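## Task

Carry plate B33 into the OUT nest so it rests flat between the nest's locators, with its A1 well at the nest corner labelled A1. Plates B38, B83, B88 and B30 must finish where they began. The result only counts if it holds without the robot, so release the plate and pull the gripper away afterwards.

## Robot and tools

Robot: a single four-axis plate-handling arm with one level two-finger gripper that can rotate about vertical but never tilt. Joints, base to tip: lift (0.000 to 0.550 m), shoulder (-2.000 to 2.000 rad), elbow (-2.800 to 2.800 rad), wrist yaw (-12.566 to 12.566 rad). The Joint positions line lists these four, then the pad gap in metres. If the elbow gets within 0.4 rad of zero the arm may fold and fault. Load limits: lift 55.8 N, shoulder 8.37 N m, elbow 4.18 N m, wrist yaw 1.39 N m, including the weight of whatever is held; hitting one stops the arm for 10 s and drops the rest of that call.

Frames: the scene frame has its origin on the table surface under the arm base, +z up, +y to the left when facing +x. end_effector_position (metres) and end_effector_quat_wxyz report the hand in this frame; the position is the midpoint between the rubber pads, 2 to 3 cm behind the fingertips, and may be slightly wrong at long reach. The gripper frame: fingers point along +x, close along y, z is vertical.

Plates are told apart only by their ID labels; well A1 sits at the plate's clipped corner.

A command row is 5 numbers, each in [-1, 1]: dx, dy, dz, rz, opening. dx, dy, dz, rz are an offset, expressed in the gripper's own axes, from the gripper pose reported in the most recent result that showed it (before any such result in a scene, and for later calls within the same reply, from the pose at the start of that action). Scale: 1.0 equals 0.6 m or 180 degrees; rz is positive from +x toward +y. Every row in a list is counted from that same base pose, not chained. Sending all zeros drives the hand back to that base pose; it is not a pause. Opening is absolute, not an offset: +1 is fully open (0.140 m), -1 is closed (0.066 m gap still remains). Closing fully takes at least about 0.6 s.

execute_actions: argument actions is a list holding at most one item. Empty list: just report state. Item with rows (1 to 15 rows of 5 numbers) and optional steps (1 to 15, default 15): each row runs for one 1/30 s control step, the last row repeating if steps outnumber rows. Item with only steps (up to 300): a wait counted from the previous result, with thinking time included. Optional pictures true/false. A rejected call sends nothing.

move: target is one 5-number row as above (offset from the last shown pose, opening absolute and sent at start); speed is in m/s, 0.002 to 0.5, default 0.25, turning capped at twice that in rad/s. It follows a straight path lasting 0.5 to 10 s (longer ones stop short) and turns the short way. It does not avoid obstacles; the hand can lag, deviate or overshoot the speed, especially with the arm stretched out. Faster contact hits harder, and aiming further past a contact presses harder. The result adds a move: line: done (settled near target) or off_target, moving, held, fault, plus limits such as paced (pose clipped) or held (some steps blocked; afterwards the arm may rush), and the distance from target.



Control details: each step the commanded pose is clipped to 70 mm and 16 degrees from the measured pose, then damped inverse kinematics chases it. After an action ends the arm only continues to the last clipped pose, so large motions need follow-ups; check the reported pose. Joints share speed/acceleration limits and stop together on reversal. The simulation keeps running while you think. Hand target shows where the controller is currently steering. A pose unreachable line or HELD marks means a clearance check altered or blocked the command. Because offsets come from measured poses, repeating a small push against something rigid doesn't press further, but against something yielding it does.

Gripping: grip_measured is the finger opening on the command scale (may be off by about 1 mm throughout a scene). To hold, command roughly 0.04 below grip_measured; smaller margins grip more lightly. Pad force tops out near 18 N; a fast close can squeeze harder or even bounce open. Held parts are occasionally tugged. Holding loads warms the motors: MOTOR HOT appears at 85 °C, and at 100 °C an OVER-TEMPERATURE FAULT brakes the arm until cool.

Cameras: cam_high is fixed overhead-ish; cam_wrist is a fisheye on the hand. Calibration lines (K, distortion, T_world_to_cam) are given and may be slightly off.

Avoid: knocking anything off the table, dropping or slamming plates, hard collisions or strong pushes, disturbing the other plates, and any arm stop. Finish faster and with less effort where possible.

Each tool is called by a JSON object that holds its "op" and its "data", one argument or row to a line.

## Session

{"op": "execute_actions", "data": {
  "actions": []
}}

Scene clock: 0.00 s of 7200.00 s.
end_effector_position=(+0.4210, +0.3259, +0.0907) grip_measured=+0.99 end_effector_quat_wxyz=(+0.902, +0.000, +0.000, +0.433)
Joint positions: [ 0.086  1.845  1.075 -2.024  0.14 ]
Motor temperatures (°C, as the motors report them): [32 27 28 26]
Hand target: +0.421, +0.326, +0.091; +0.902, +0.000, +0.000, +0.433

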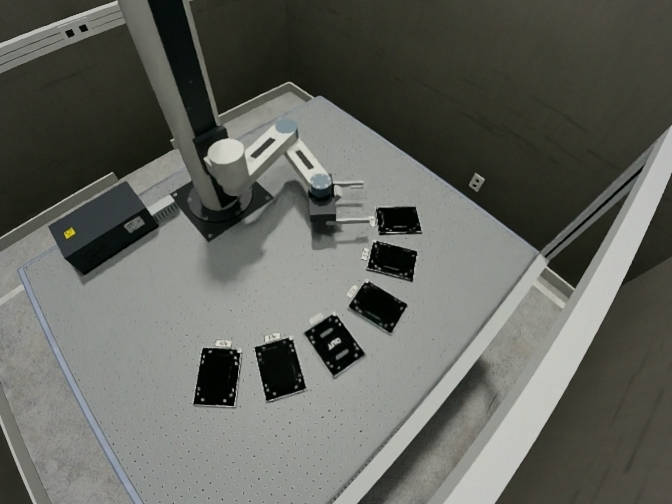

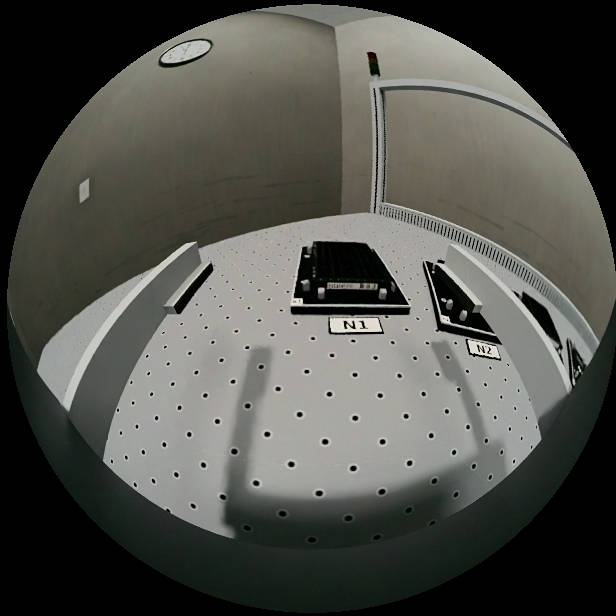

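{"op": "zoom_image", "data": {
  "camera": "cam_high",
  "region": [180, 190, 440, 420]
}}

{"op": "zoom_image", "data": {
  "camera": "cam_wrist",
  "region": [270, 230, 430, 340]
}}

Region (180, 190, 440, 420) of cam_high's 672x504 image, scaled by 1.938, with more detail than that image has; it fills the top 446 rows of this view, and the rest is white.

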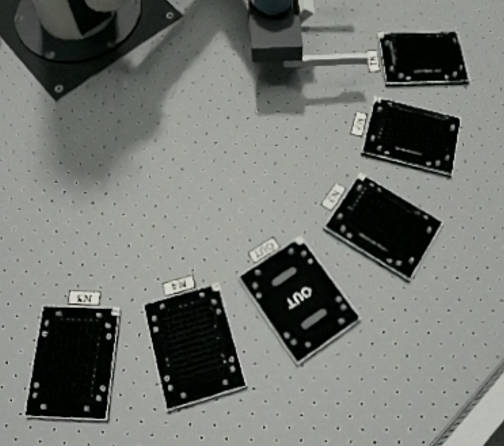

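Region (270, 230, 430, 340) of cam_wrist's 616x616 image, scaled by 3.150, with more detail than that image has; it fills the top 346 rows of this view, and the rest is white.

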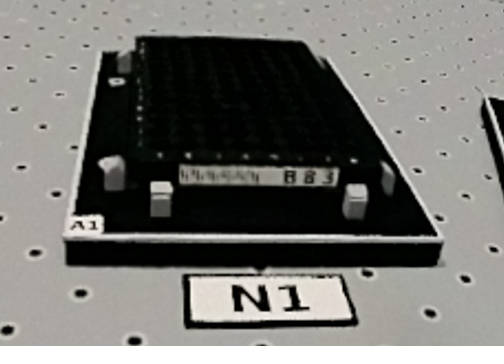

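{"op": "zoom_image", "data": {
  "camera": "cam_high",
  "region": [340, 200, 430, 340]
}}

{"op": "zoom_image", "data": {
  "camera": "cam_high",
  "region": [185, 310, 375, 415]
}}

Region (340, 200, 430, 340) of cam_high's 672x504 image, scaled by 3.600, with more detail than that image has; it fills the left 324 columns of this view, and the rest is white.

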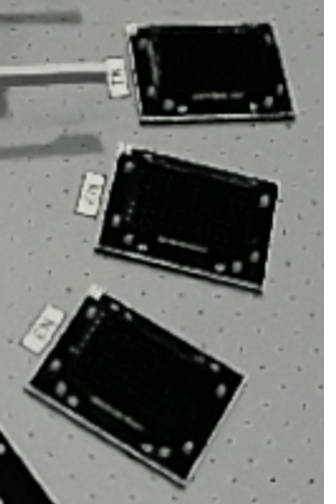

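Region (185, 310, 375, 415) of cam_high's 672x504 image, scaled by 2.653, with more detail than that image has; it fills the top 279 rows of this view, and the rest is white.

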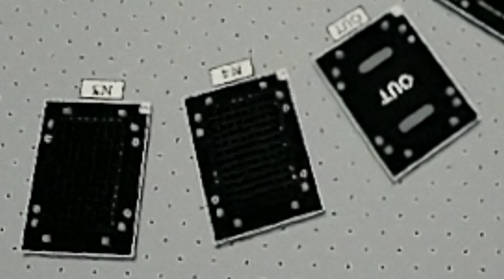

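{"op": "move", "data": {
  "target": [-0.18, -0.347, 0, -0.183, 1],
  "speed": 0.3
}}

{"op": "zoom_image", "data": {
  "camera": "cam_wrist",
  "region": [190, 220, 450, 340]
}}

Scene clock: 62.83 s of 7200.00 s.
end_effector_position=(+0.5158, +0.1113, +0.0907) grip_measured=+0.99 end_effector_quat_wxyz=(+0.987, +0.000, +0.000, +0.159)
Joint positions: [ 0.086  1.289  0.855 -1.825  0.14 ]
Motor temperatures (°C, as the motors report them): [32 27 28 26]
Hand target: +0.516, +0.111, +0.091; +0.987, +0.000, +0.000, +0.159
Off the commanded pose: 0.000 m, 0 deg.
After step 90, 58.47 s passed at rest.
move: done
camera_calibration (this result's frames):
cam_wrist: T_world_to_cam=[[0.316991, -0.94841, -0.00583883, -0.048339], [-0.574496, -0.187111, -0.796833, 0.376671], [0.754633, 0.255944, -0.604171, -0.267538], [0, 0, 0, 1]] pos_world=[0.433612, 0.0931086, 0.138224]

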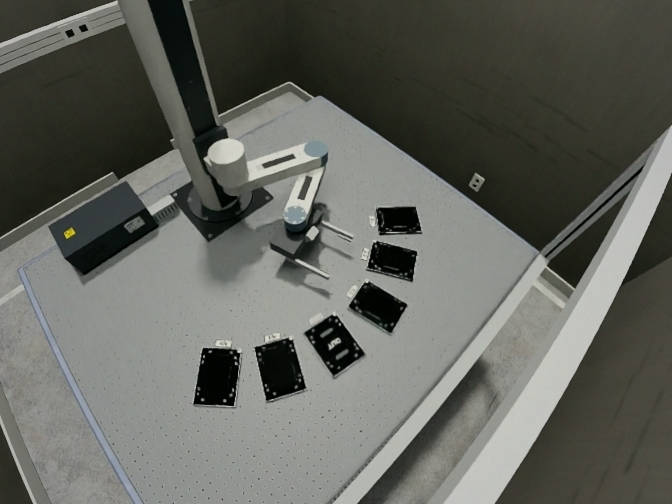

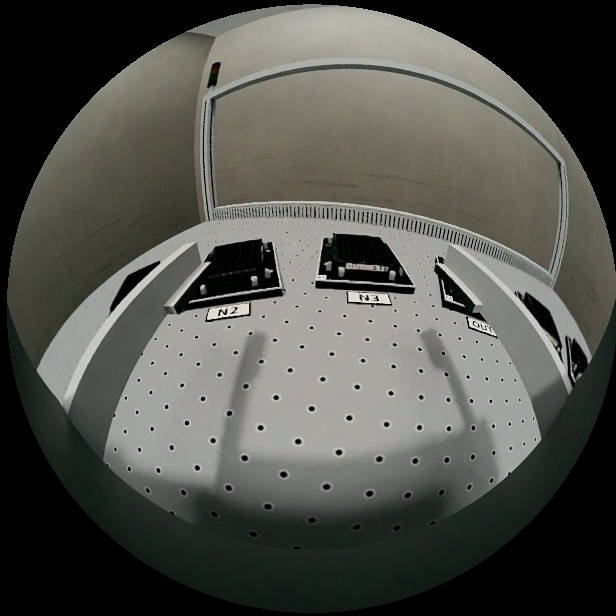

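Region (190, 220, 450, 340) of cam_wrist's 616x616 image, scaled by 1.938, with more detail than that image has; it fills the top 233 rows of this view, and the rest is white.

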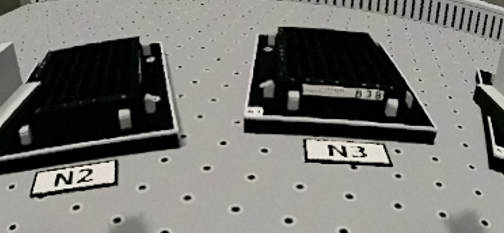

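{"op": "zoom_image", "data": {
  "camera": "cam_wrist",
  "region": [320, 230, 410, 290]
}}

{"op": "zoom_image", "data": {
  "camera": "cam_wrist",
  "region": [190, 230, 290, 300]
}}

Region (320, 230, 410, 290) of cam_wrist's 616x616 image, scaled by 5.600, with more detail than that image has.

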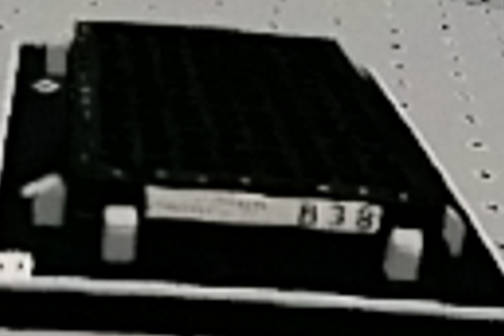

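Region (190, 230, 290, 300) of cam_wrist's 616x616 image, scaled by 5.040, with more detail than that image has; it fills the top 353 rows of this view, and the rest is white.

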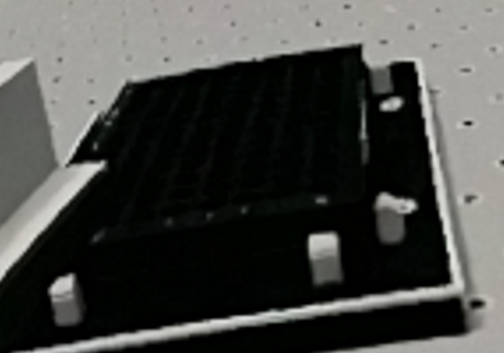

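{"op": "move", "data": {
  "target": [-0.236, -0.529, 0, -0.307, 1],
  "speed": 0.35
}}

{"op": "zoom_image", "data": {
  "camera": "cam_wrist",
  "region": [190, 220, 450, 340]
}}

Scene clock: 84.70 s of 7200.00 s.
end_effector_position=(+0.4811, -0.2345, +0.0907) grip_measured=+0.99 end_effector_quat_wxyz=(+0.948, +0.000, +0.000, -0.317)
Joint positions: [ 0.086  0.282  0.973 -1.9    0.14 ]
Motor temperatures (°C, as the motors report them): [32 27 28 26]
Hand target: +0.481, -0.234, +0.091; +0.948, +0.000, +0.000, -0.317
Off the commanded pose: 0.000 m, 0 deg.
After step 90, 17.07 s passed at rest.
move: done
camera_calibration (this result's frames):
cam_wrist: T_world_to_cam=[[-0.598739, -0.800923, -0.00583883, 0.109911], [-0.481125, 0.365479, -0.796833, 0.376682], [0.640336, -0.474286, -0.604171, -0.269089], [0, 0, 0, 1]] pos_world=[0.419347, -0.177264, 0.138219]

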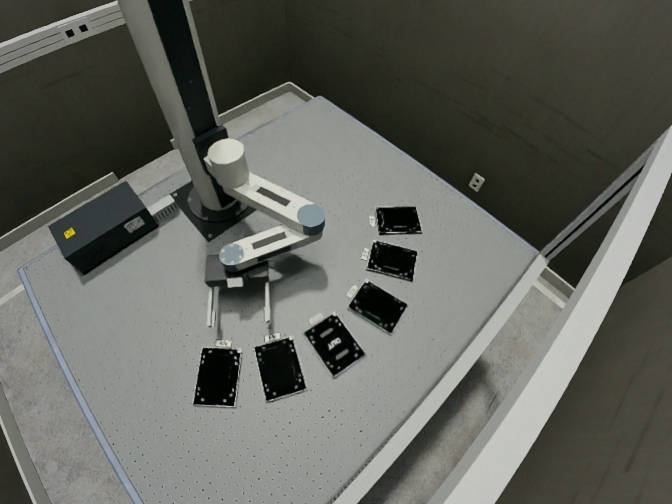

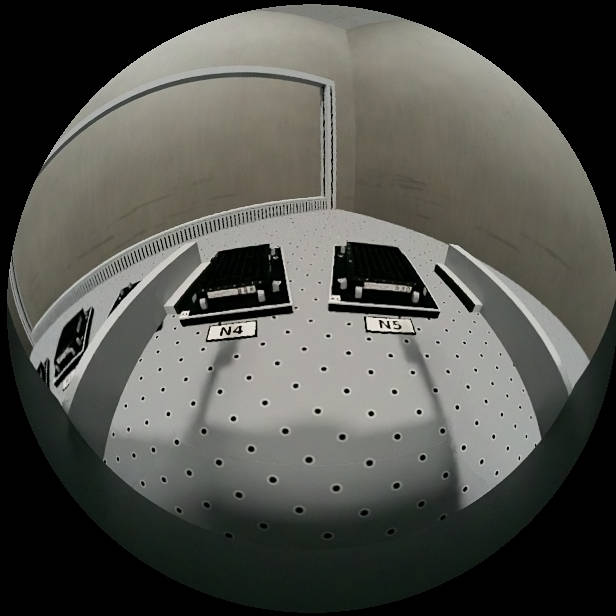

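Region (190, 220, 450, 340) of cam_wrist's 616x616 image, scaled by 1.938, with more detail than that image has; it fills the top 233 rows of this view, and the rest is white.

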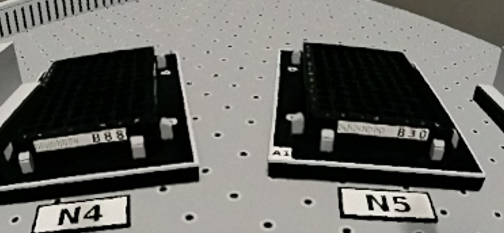

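{"op": "zoom_image", "data": {
  "camera": "cam_wrist",
  "region": [30, 270, 170, 400]
}}

{"op": "zoom_image", "data": {
  "camera": "cam_wrist",
  "region": [180, 235, 300, 325]
}}

{"op": "zoom_image", "data": {
  "camera": "cam_high",
  "region": [355, 235, 425, 290]
}}

Region (30, 270, 170, 400) of cam_wrist's 616x616 image, scaled by 3.600, with more detail than that image has; it fills the top 468 rows of this view, and the rest is white.

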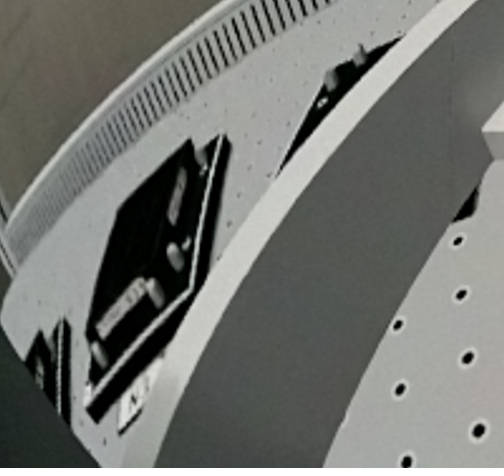

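Region (180, 235, 300, 325) of cam_wrist's 616x616 image, scaled by 4.200, with more detail than that image has; it fills the top 378 rows of this view, and the rest is white.

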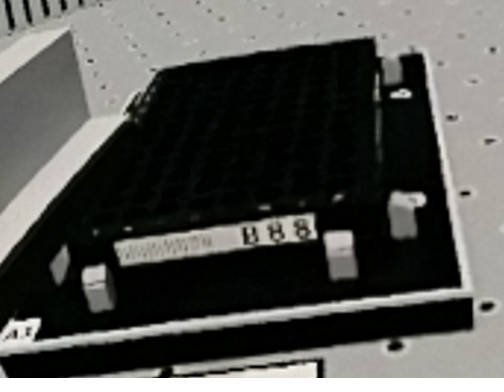

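Region (355, 235, 425, 290) of cam_high's 672x504 image, scaled by 7.200, with more detail than that image has; it fills the top 396 rows of this view, and the rest is white.

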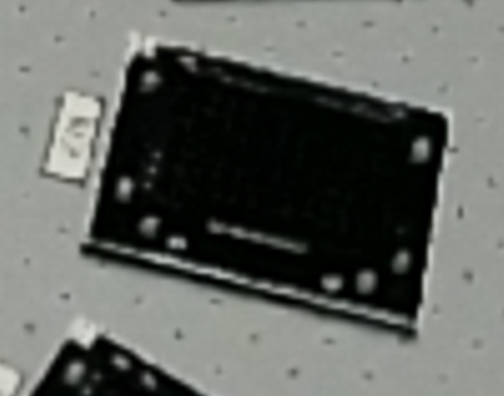

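{"op": "move", "data": {
  "target": [-0.1345, 0.7075, 0, 0.539, 1],
  "speed": 0.4
}}

{"op": "zoom_image", "data": {
  "camera": "cam_wrist",
  "region": [150, 220, 450, 420]
}}

Scene clock: 119.87 s of 7200.00 s.
end_effector_position=(+0.6719, +0.1533, +0.0907) grip_measured=+0.99 end_effector_quat_wxyz=(+0.866, +0.000, +0.000, +0.501)
Joint positions: [ 0.086  0.627  1.931 -1.509  0.14 ]
Motor temperatures (°C, as the motors report them): [32 27 28 26]
Hand target: +0.672, +0.153, +0.091; +0.866, +0.000, +0.000, +0.500
Off the commanded pose: 0.000 m, 0 deg.
After step 90, 29.63 s passed at rest.
move: done
camera_calibration (this result's frames):
cam_wrist: T_world_to_cam=[[0.868427, -0.495782, -0.00583883, -0.497791], [-0.303588, -0.522389, -0.796833, 0.343579], [0.392006, 0.693764, -0.604171, -0.219537], [0, 0, 0, 1]] pos_world=[0.622662, 0.0849924, 0.138231]

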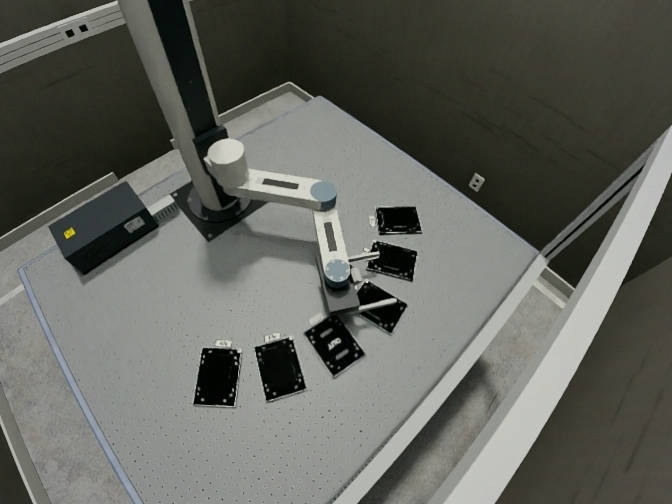

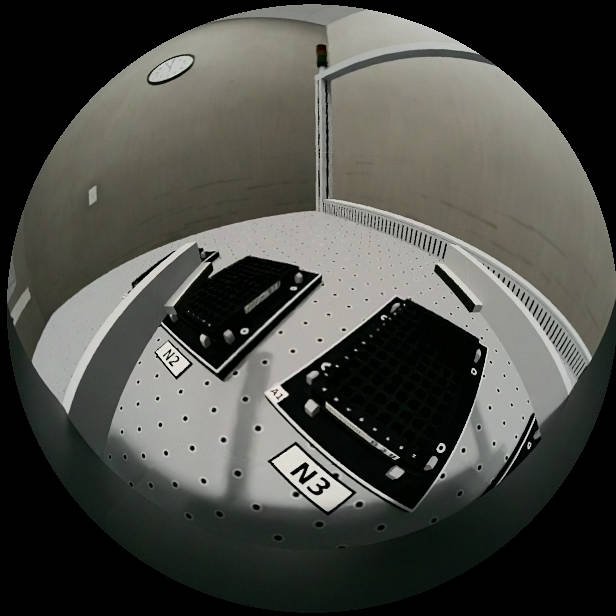

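Region (150, 220, 450, 420) of cam_wrist's 616x616 image, scaled by 1.680, with more detail than that image has.

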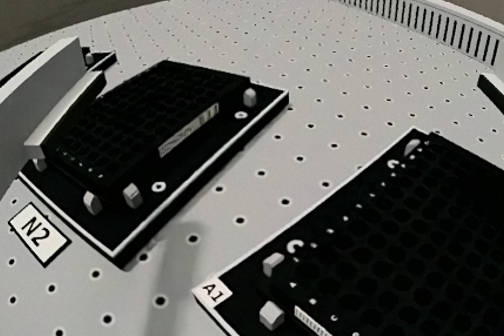

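{"op": "zoom_image", "data": {
  "camera": "cam_wrist",
  "region": [225, 260, 305, 330]
}}

Region (225, 260, 305, 330) of cam_wrist's 616x616 image, scaled by 6.300, with more detail than that image has; it fills the top 441 rows of this view, and the rest is white.

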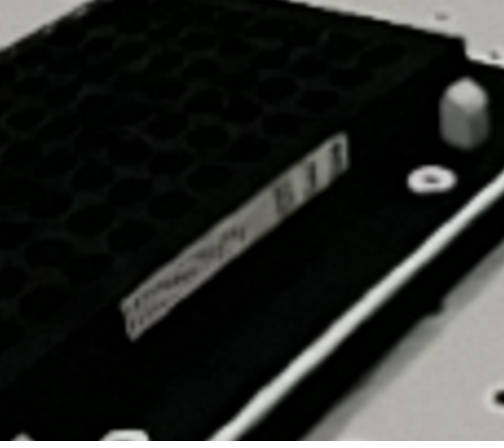

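{"op": "move", "data": {
  "target": [0.112, 0.147, -0.033, -0.156, 0.4],
  "speed": 0.3
}}

Scene clock: 135.33 s of 7200.00 s.
end_effector_position=(+0.6288, +0.2557, +0.0709) grip_measured=+0.40 end_effector_quat_wxyz=(+0.961, +0.000, +0.000, +0.276)
Joint positions: [ 0.066  1.176  1.64  -2.256  0.118]
Motor temperatures (°C, as the motors report them): [32 27 28 26]
Hand target: +0.629, +0.256, +0.071; +0.961, +0.000, +0.000, +0.276
Off the commanded pose: 0.000 m, 0 deg.
After step 90, 11.27 s passed at rest.
move: done
camera_calibration (this result's frames):
cam_wrist: T_world_to_cam=[[0.533436, -0.845821, -0.00583883, -0.109601], [-0.513519, -0.318362, -0.796833, 0.448028], [0.672119, 0.428058, -0.604171, -0.393843], [0, 0, 0, 1]] pos_world=[0.553246, 0.21852, 0.118416]

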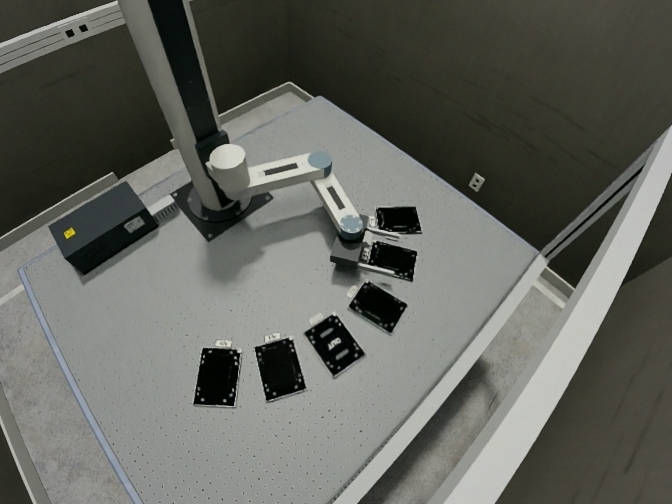

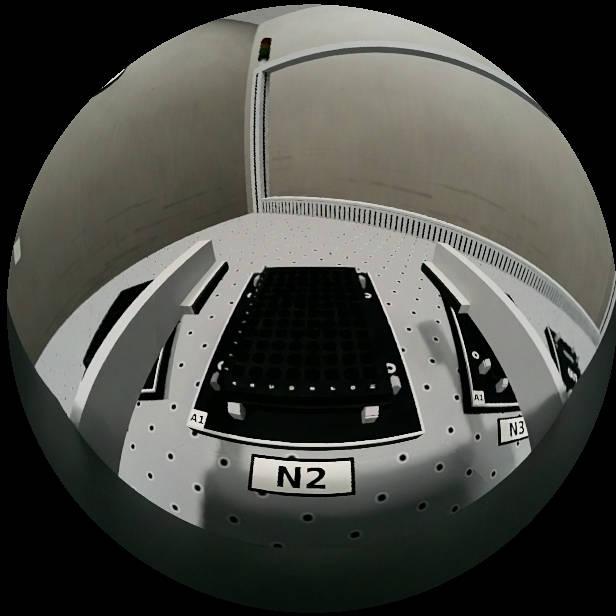

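{"op": "zoom_image", "data": {
  "camera": "cam_wrist",
  "region": [170, 240, 480, 460]
}}

Region (170, 240, 480, 460) of cam_wrist's 616x616 image, scaled by 1.626, with more detail than that image has; it fills the top 358 rows of this view, and the rest is white.

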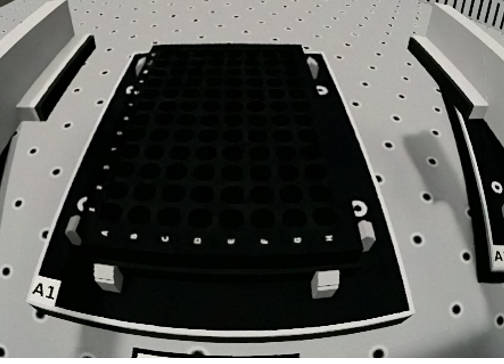

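{"op": "move", "data": {
  "target": [0.035, 0.022, -0.04, 0, 0.4],
  "speed": 0.1
}}

{"op": "zoom_image", "data": {
  "camera": "cam_wrist",
  "region": [130, 230, 510, 500]
}}

Scene clock: 177.17 s of 7200.00 s.
end_effector_position=(+0.6395, +0.2782, +0.0469) grip_measured=+0.40 end_effector_quat_wxyz=(+0.961, +0.000, +0.000, +0.276)
Joint positions: [ 0.042  1.16   1.76  -2.36   0.118]
Motor temperatures (°C, as the motors report them): [32 27 28 26]
Hand target: +0.640, +0.278, +0.047; +0.961, +0.000, +0.000, +0.276
Off the commanded pose: 0.000 m, 0 deg.
After step 90, 38.13 s passed at rest.
move: done
camera_calibration (this result's frames):
cam_wrist: T_world_to_cam=[[0.533969, -0.845484, -0.00583883, -0.0968594], [-0.513319, -0.318686, -0.796833, 0.441508], [0.671849, 0.428482, -0.604171, -0.425162], [0, 0, 0, 1]] pos_world=[0.563999, 0.240983, 0.0943724]

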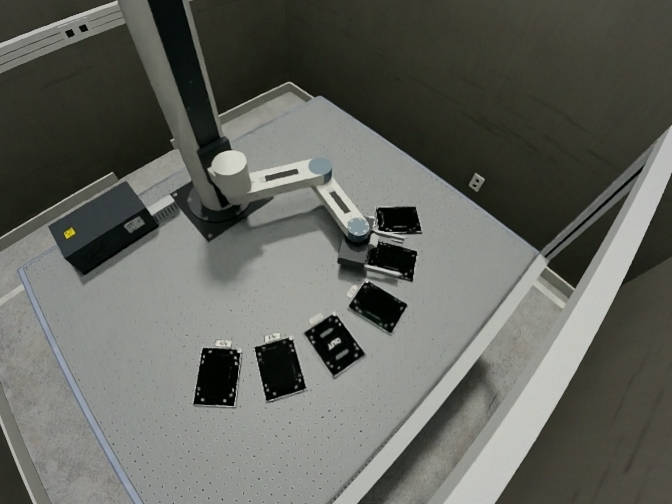

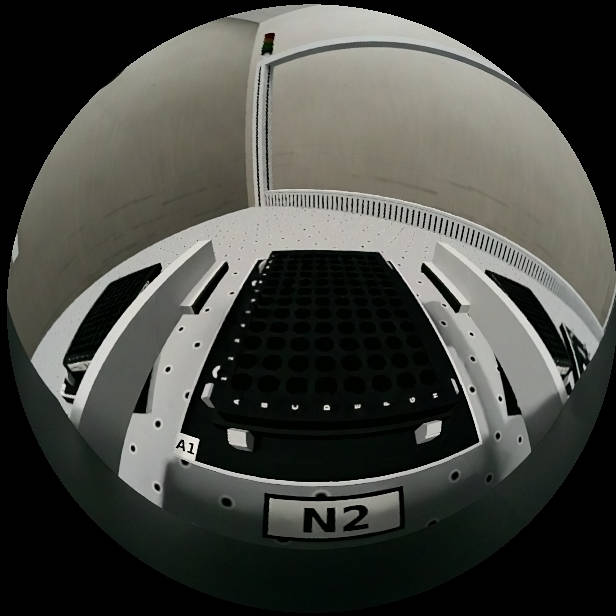

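Region (130, 230, 510, 500) of cam_wrist's 616x616 image, scaled by 1.326, with more detail than that image has; it fills the top 358 rows of this view, and the rest is white.

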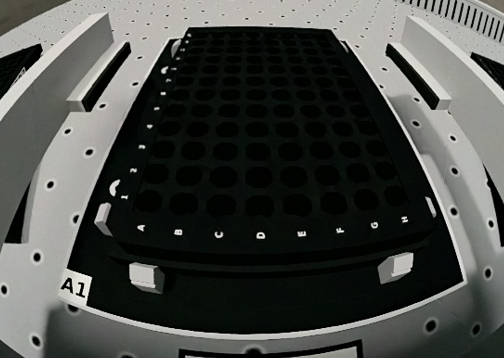

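{"op": "move", "data": {
  "target": [0, 0, -0.0245, 0, 0.0],
  "speed": 0.04
}}

{"op": "zoom_image", "data": {
  "camera": "cam_wrist",
  "region": [100, 220, 540, 520]
}}

Scene clock: 185.10 s of 7200.00 s.
end_effector_position=(+0.6395, +0.2782, +0.0321) grip_measured=+0.00 end_effector_quat_wxyz=(+0.961, +0.000, +0.000, +0.276)
Joint positions: [ 0.027  1.16   1.76  -2.36   0.103]
Motor temperatures (°C, as the motors report them): [32 27 28 26]
Hand target: +0.640, +0.278, +0.032; +0.961, +0.000, +0.000, +0.276
Off the commanded pose: 0.000 m, 0 deg.
After step 90, 4.23 s passed at rest.
move: done
camera_calibration (this result's frames):
cam_wrist: T_world_to_cam=[[0.533942, -0.845501, -0.00583883, -0.0969326], [-0.513329, -0.318669, -0.796833, 0.429761], [0.671863, 0.42846, -0.604171, -0.43407], [0, 0, 0, 1]] pos_world=[0.564, 0.240977, 0.0796292]

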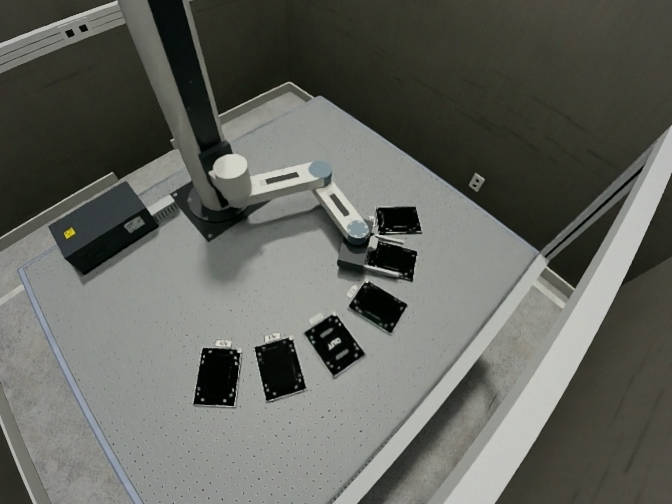

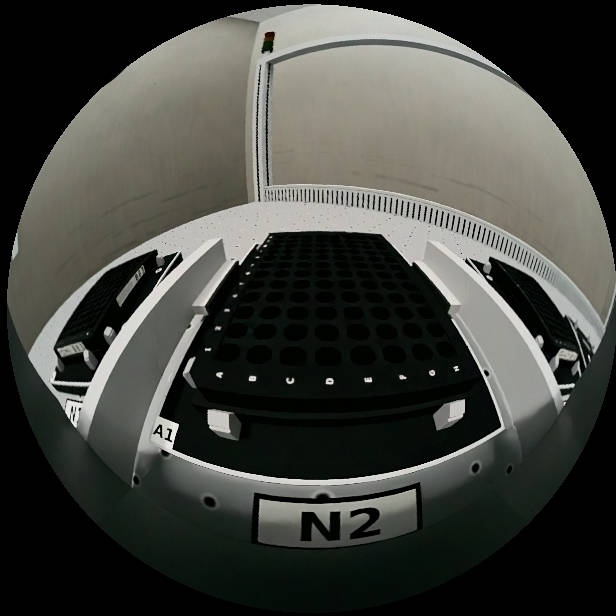

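Region (100, 220, 540, 520) of cam_wrist's 616x616 image, scaled by 1.145, with more detail than that image has; it fills the top 344 rows of this view, and the rest is white.

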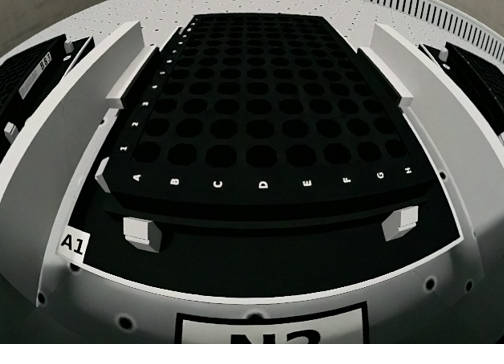

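{"op": "execute_actions", "data": {
  "actions": [
    {"rows":[[0,0,0,0,-0.08],[0,0,0,0,-0.16],[0,0,0,0,-0.24],[0,0,0,0,-0.3],[0,0,0,0,-0.36],[0,0,0,0,-0.4],[0,0,0,0,-0.43],[0,0,0,0,-0.45],[0,0,0,0,-0.47],[0,0,0,0,-0.48],[0,0,0,0,-0.49],[0,0,0,0,-0.5],[0,0,0,0,-0.51],[0,0,0,0,-0.52]],"steps":15}
  ],
  "pictures": false
}}

{"op": "execute_actions", "data": {
  "actions": [
    {"steps": 15}
  ]
}}

Scene clock: 192.40 s of 7200.00 s.
end_effector_position=(+0.6396, +0.2781, +0.0321) grip_measured=-0.50 end_effector_quat_wxyz=(+0.961, +0.000, +0.000, +0.276)
Joint positions: [ 0.027  1.16   1.759 -2.36   0.085]
Motor temperatures (°C, as the motors report them): [32 27 28 26]
Hand target: +0.640, +0.278, +0.032; +0.961, +0.000, +0.000, +0.276
Off the commanded pose: 0.000 m, 0 deg.
Steps of this call (steps 1 to 90: nothing new was sent; then 3.80 s passed at rest; steps 91 to 105: all 15 steps of this action). Readings (end_effector_position):
91: (+0.6395, +0.2782, +0.0321)
92: (+0.6395, +0.2782, +0.0321)
94: (+0.6395, +0.2782, +0.0321)
98: (+0.6395, +0.2782, +0.0321)
105: the state above

Scene clock: 192.90 s of 7200.00 s.
end_effector_position=(+0.6396, +0.2781, +0.0321) grip_measured=-0.50 end_effector_quat_wxyz=(+0.961, +0.000, +0.000, +0.276)
Joint positions: [ 0.027  1.16   1.759 -2.36   0.085]
Motor temperatures (°C, as the motors report them): [32 27 28 26]
Hand target: +0.640, +0.278, +0.032; +0.961, +0.000, +0.000, +0.276
Off the commanded pose: 0.000 m, 0 deg.
Steps of this call (steps 1 to 15: nothing new was sent). Readings (end_effector_position):
1: (+0.6396, +0.2781, +0.0321)
2: (+0.6396, +0.2781, +0.0321)
4: (+0.6396, +0.2781, +0.0321)
8: (+0.6396, +0.2781, +0.0321)
15: the state above
camera_calibration (this result's frames):
cam_wrist: T_world_to_cam=[[0.53332, -0.845894, -0.00583883, -0.0965793], [-0.513563, -0.318291, -0.796833, 0.4298], [0.672178, 0.427966, -0.604171, -0.434123], [0, 0, 0, 1]] pos_world=[0.564045, 0.240896, 0.0796301]

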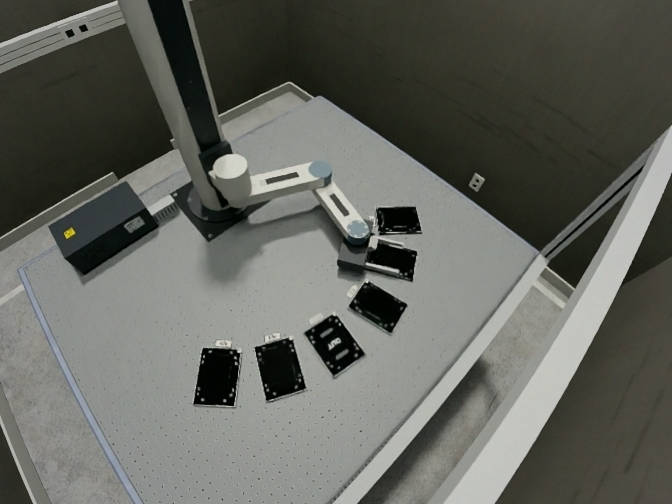

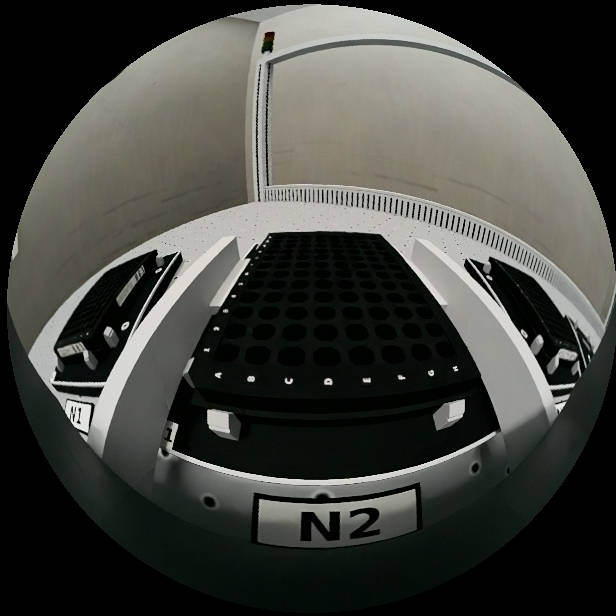

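{"op": "execute_actions", "data": {
  "actions": [
    {"rows":[[0,0,0,0,-0.53],[0,0,0,0,-0.545]],"steps":8}
  ],
  "pictures": false
}}

{"op": "move", "data": {
  "target": [0, 0, 0.065, 0, -0.545],
  "speed": 0.06
}}

Scene clock: 197.40 s of 7200.00 s.
end_effector_position=(+0.6396, +0.2781, +0.0321) grip_measured=-0.50 end_effector_quat_wxyz=(+0.961, +0.000, +0.000, +0.276)
Joint positions: [ 0.027  1.16   1.759 -2.36   0.085]
Motor temperatures (°C, as the motors report them): [32 27 28 26]
Hand target: +0.640, +0.278, +0.032; +0.961, +0.000, +0.000, +0.276
Off the commanded pose: 0.000 m, 0 deg.
Steps of this call (steps 1 to 90: nothing new was sent; then 1.23 s passed at rest; steps 91 to 98: all 8 steps of this action). Readings (end_effector_position):
91: (+0.6396, +0.2781, +0.0321)
92: (+0.6396, +0.2781, +0.0321)
94: (+0.6396, +0.2781, +0.0321)
98: the state above

Scene clock: 198.53 s of 7200.00 s.
end_effector_position=(+0.6396, +0.2781, +0.0712) grip_measured=-0.50 end_effector_quat_wxyz=(+0.961, +0.000, +0.000, +0.276)
Joint positions: [ 0.066  1.16   1.759 -2.36   0.085]
Motor temperatures (°C, as the motors report them): [32 27 28 26]
Hand target: +0.640, +0.278, +0.071; +0.961, +0.000, +0.000, +0.276
Off the commanded pose: 0.000 m, 0 deg.
move: done
camera_calibration (this result's frames):
cam_wrist: T_world_to_cam=[[0.533272, -0.845924, -0.00583883, -0.0963254], [-0.513581, -0.318263, -0.796833, 0.460904], [0.672202, 0.427928, -0.604171, -0.410547], [0, 0, 0, 1]] pos_world=[0.56405, 0.240889, 0.118661]

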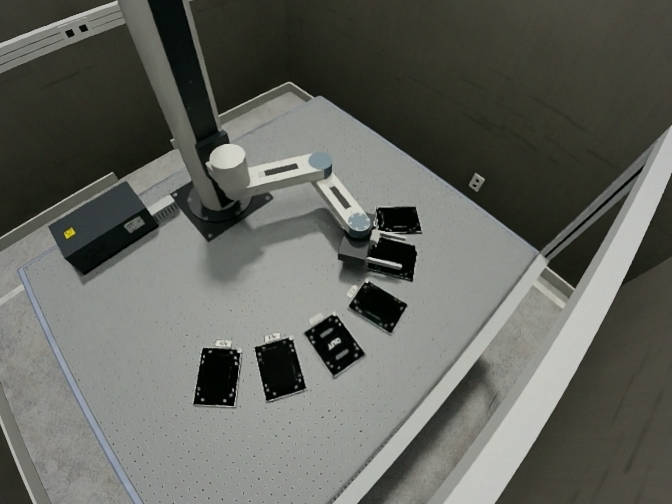

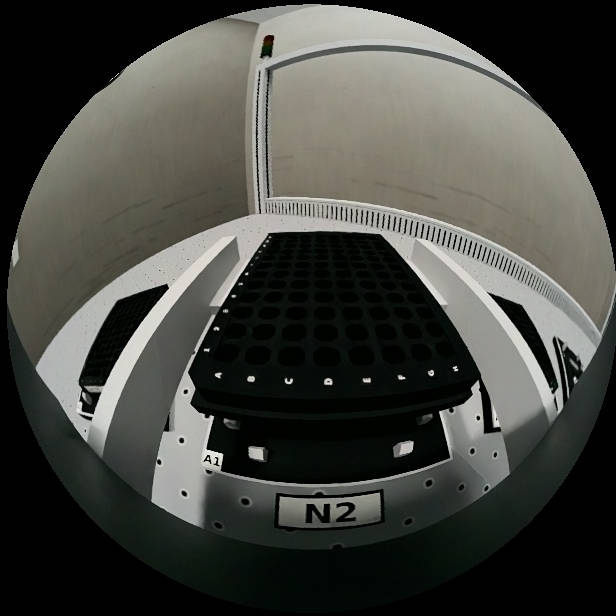

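{"op": "move", "data": {
  "target": [-0.198, -0.554, 0, -0.2258, -0.545],
  "speed": 0.25
}}

{"op": "zoom_image", "data": {
  "camera": "cam_wrist",
  "region": [170, 380, 490, 540]
}}

Scene clock: 217.07 s of 7200.00 s.
end_effector_position=(+0.7152, -0.0668, +0.0711) grip_measured=-0.50 end_effector_quat_wxyz=(+0.997, +0.000, +0.000, -0.075)
Joint positions: [ 0.066  0.506  1.777 -2.434  0.085]
Motor temperatures (°C, as the motors report them): [32 27 28 26]
Hand target: +0.715, -0.067, +0.071; +0.997, +0.000, +0.000, -0.075
Off the commanded pose: 0.000 m, 0 deg.
After step 90, 13.73 s passed at rest.
move: done
camera_calibration (this result's frames):
cam_wrist: T_world_to_cam=[[-0.146893, -0.989135, -0.00583883, 0.0484778], [-0.596944, 0.0933537, -0.796833, 0.477063], [0.788721, -0.113564, -0.604171, -0.433344], [0, 0, 0, 1]] pos_world=[0.633688, -0.0457968, 0.118609]

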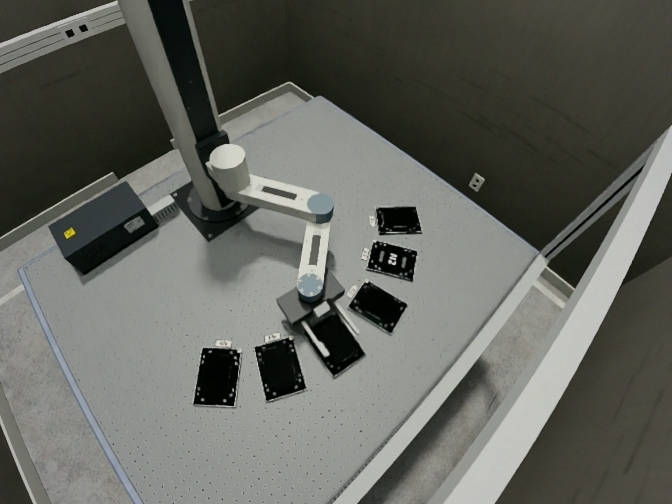

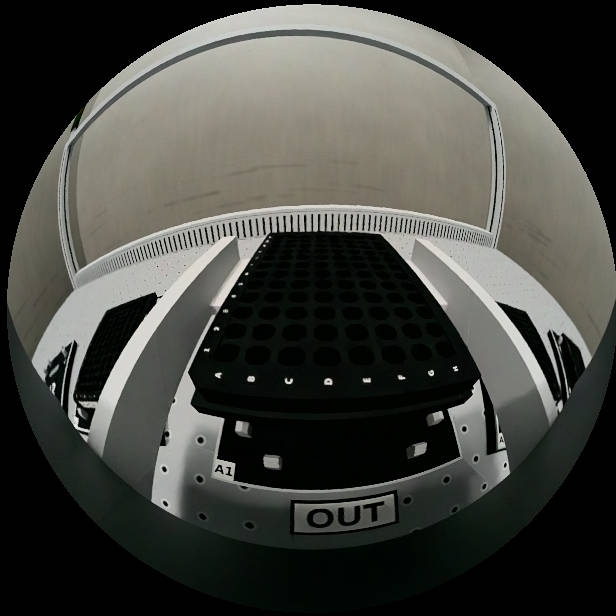

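Region (170, 380, 490, 540) of cam_wrist's 616x616 image, scaled by 1.575, with more detail than that image has.

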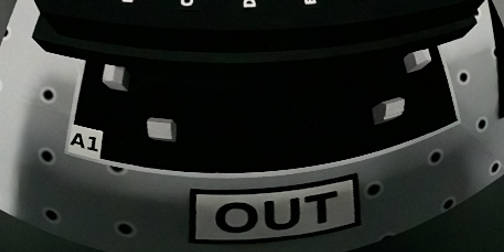

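{"op": "move", "data": {
  "target": [-0.0047, -0.008, -0.0403, 0.0067, -0.545],
  "speed": 0.05
}}

{"op": "zoom_image", "data": {
  "camera": "cam_wrist",
  "region": [170, 380, 490, 540]
}}

Scene clock: 234.70 s of 7200.00 s.
end_effector_position=(+0.7117, -0.0712, +0.0469) grip_measured=-0.50 end_effector_quat_wxyz=(+0.998, +0.000, +0.000, -0.065)
Joint positions: [ 0.042  0.495  1.759 -2.384  0.085]
Motor temperatures (°C, as the motors report them): [32 27 28 26]
Hand target: +0.712, -0.071, +0.047; +0.998, +0.000, +0.000, -0.065
Off the commanded pose: 0.000 m, 0 deg.
After step 90, 13.90 s passed at rest.
move: done
camera_calibration (this result's frames):
cam_wrist: T_world_to_cam=[[-0.126242, -0.991982, -0.00583883, 0.0286255], [-0.59876, 0.0808896, -0.796833, 0.456476], [0.790917, -0.0970976, -0.604171, -0.446114], [0, 0, 0, 1]] pos_world=[0.629772, -0.0518448, 0.0943731]

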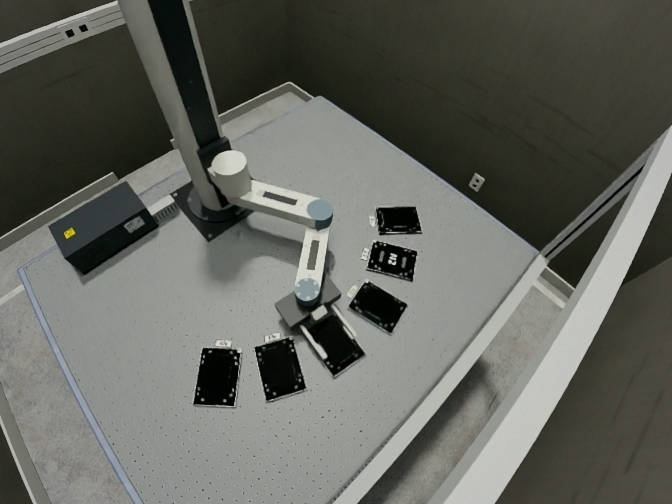

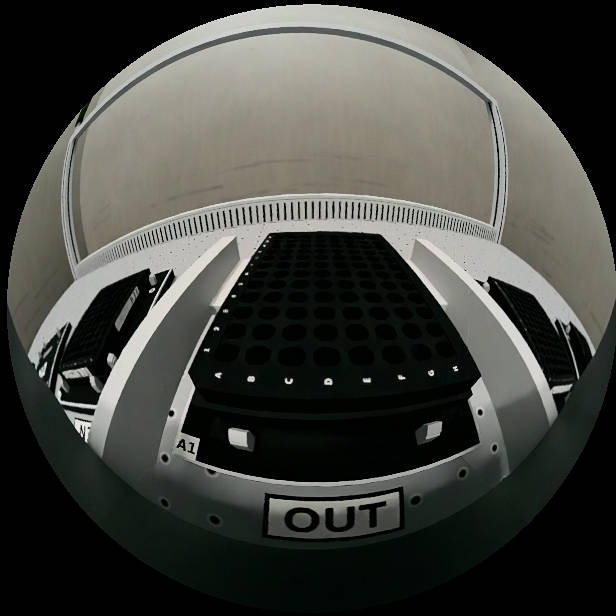

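Region (170, 380, 490, 540) of cam_wrist's 616x616 image, scaled by 1.575, with more detail than that image has.

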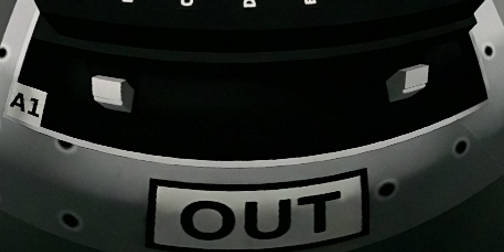

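{"op": "zoom_image", "data": {
  "camera": "cam_wrist",
  "region": [130, 230, 510, 500]
}}

Region (130, 230, 510, 500) of cam_wrist's 616x616 image, scaled by 1.326, with more detail than that image has; it fills the top 358 rows of this view, and the rest is white.

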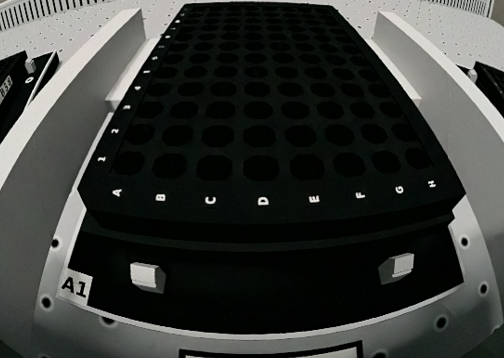

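Matches. Lower slowly.

{"op": "move", "data": {
  "target": [0, 0, -0.0235, 0, -0.545],
  "speed": 0.015
}}

Scene clock: 242.73 s of 7200.00 s.
end_effector_position=(+0.7115, -0.0721, +0.0327) grip_measured=-0.50 end_effector_quat_wxyz=(+0.998, +0.000, +0.000, -0.067)
Joint positions: [ 0.028  0.494  1.758 -2.386  0.085]
Motor temperatures (°C, as the motors report them): [32 27 28 26]
Hand target: +0.712, -0.071, +0.033; +0.998, +0.000, +0.000, -0.065
Off the commanded pose: 0.001 m, 0 deg.
After step 90, 3.87 s passed at rest.
move: done
camera_calibration (this result's frames):
cam_wrist: T_world_to_cam=[[-0.130012, -0.991495, -0.00583883, 0.0303008], [-0.598448, 0.0831655, -0.796833, 0.445077], [0.790542, -0.100104, -0.604171, -0.454496], [0, 0, 0, 1]] pos_world=[0.629593, -0.0524688, 0.0802356]

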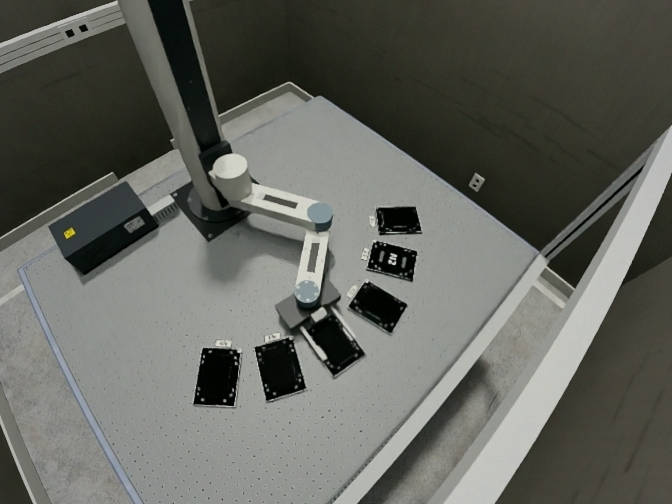

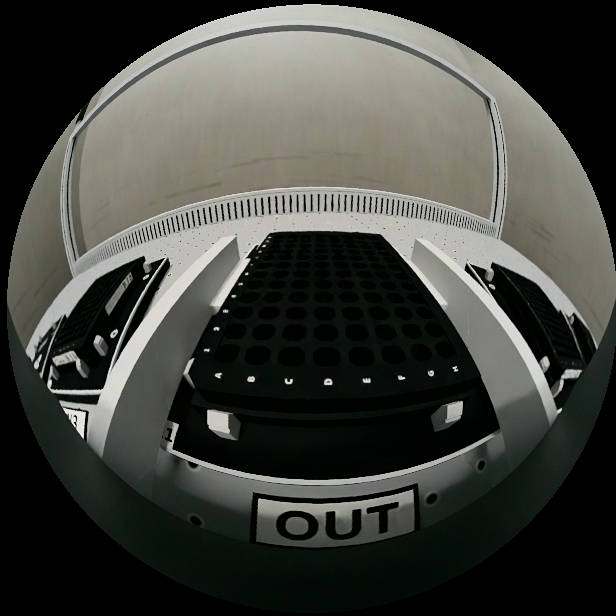

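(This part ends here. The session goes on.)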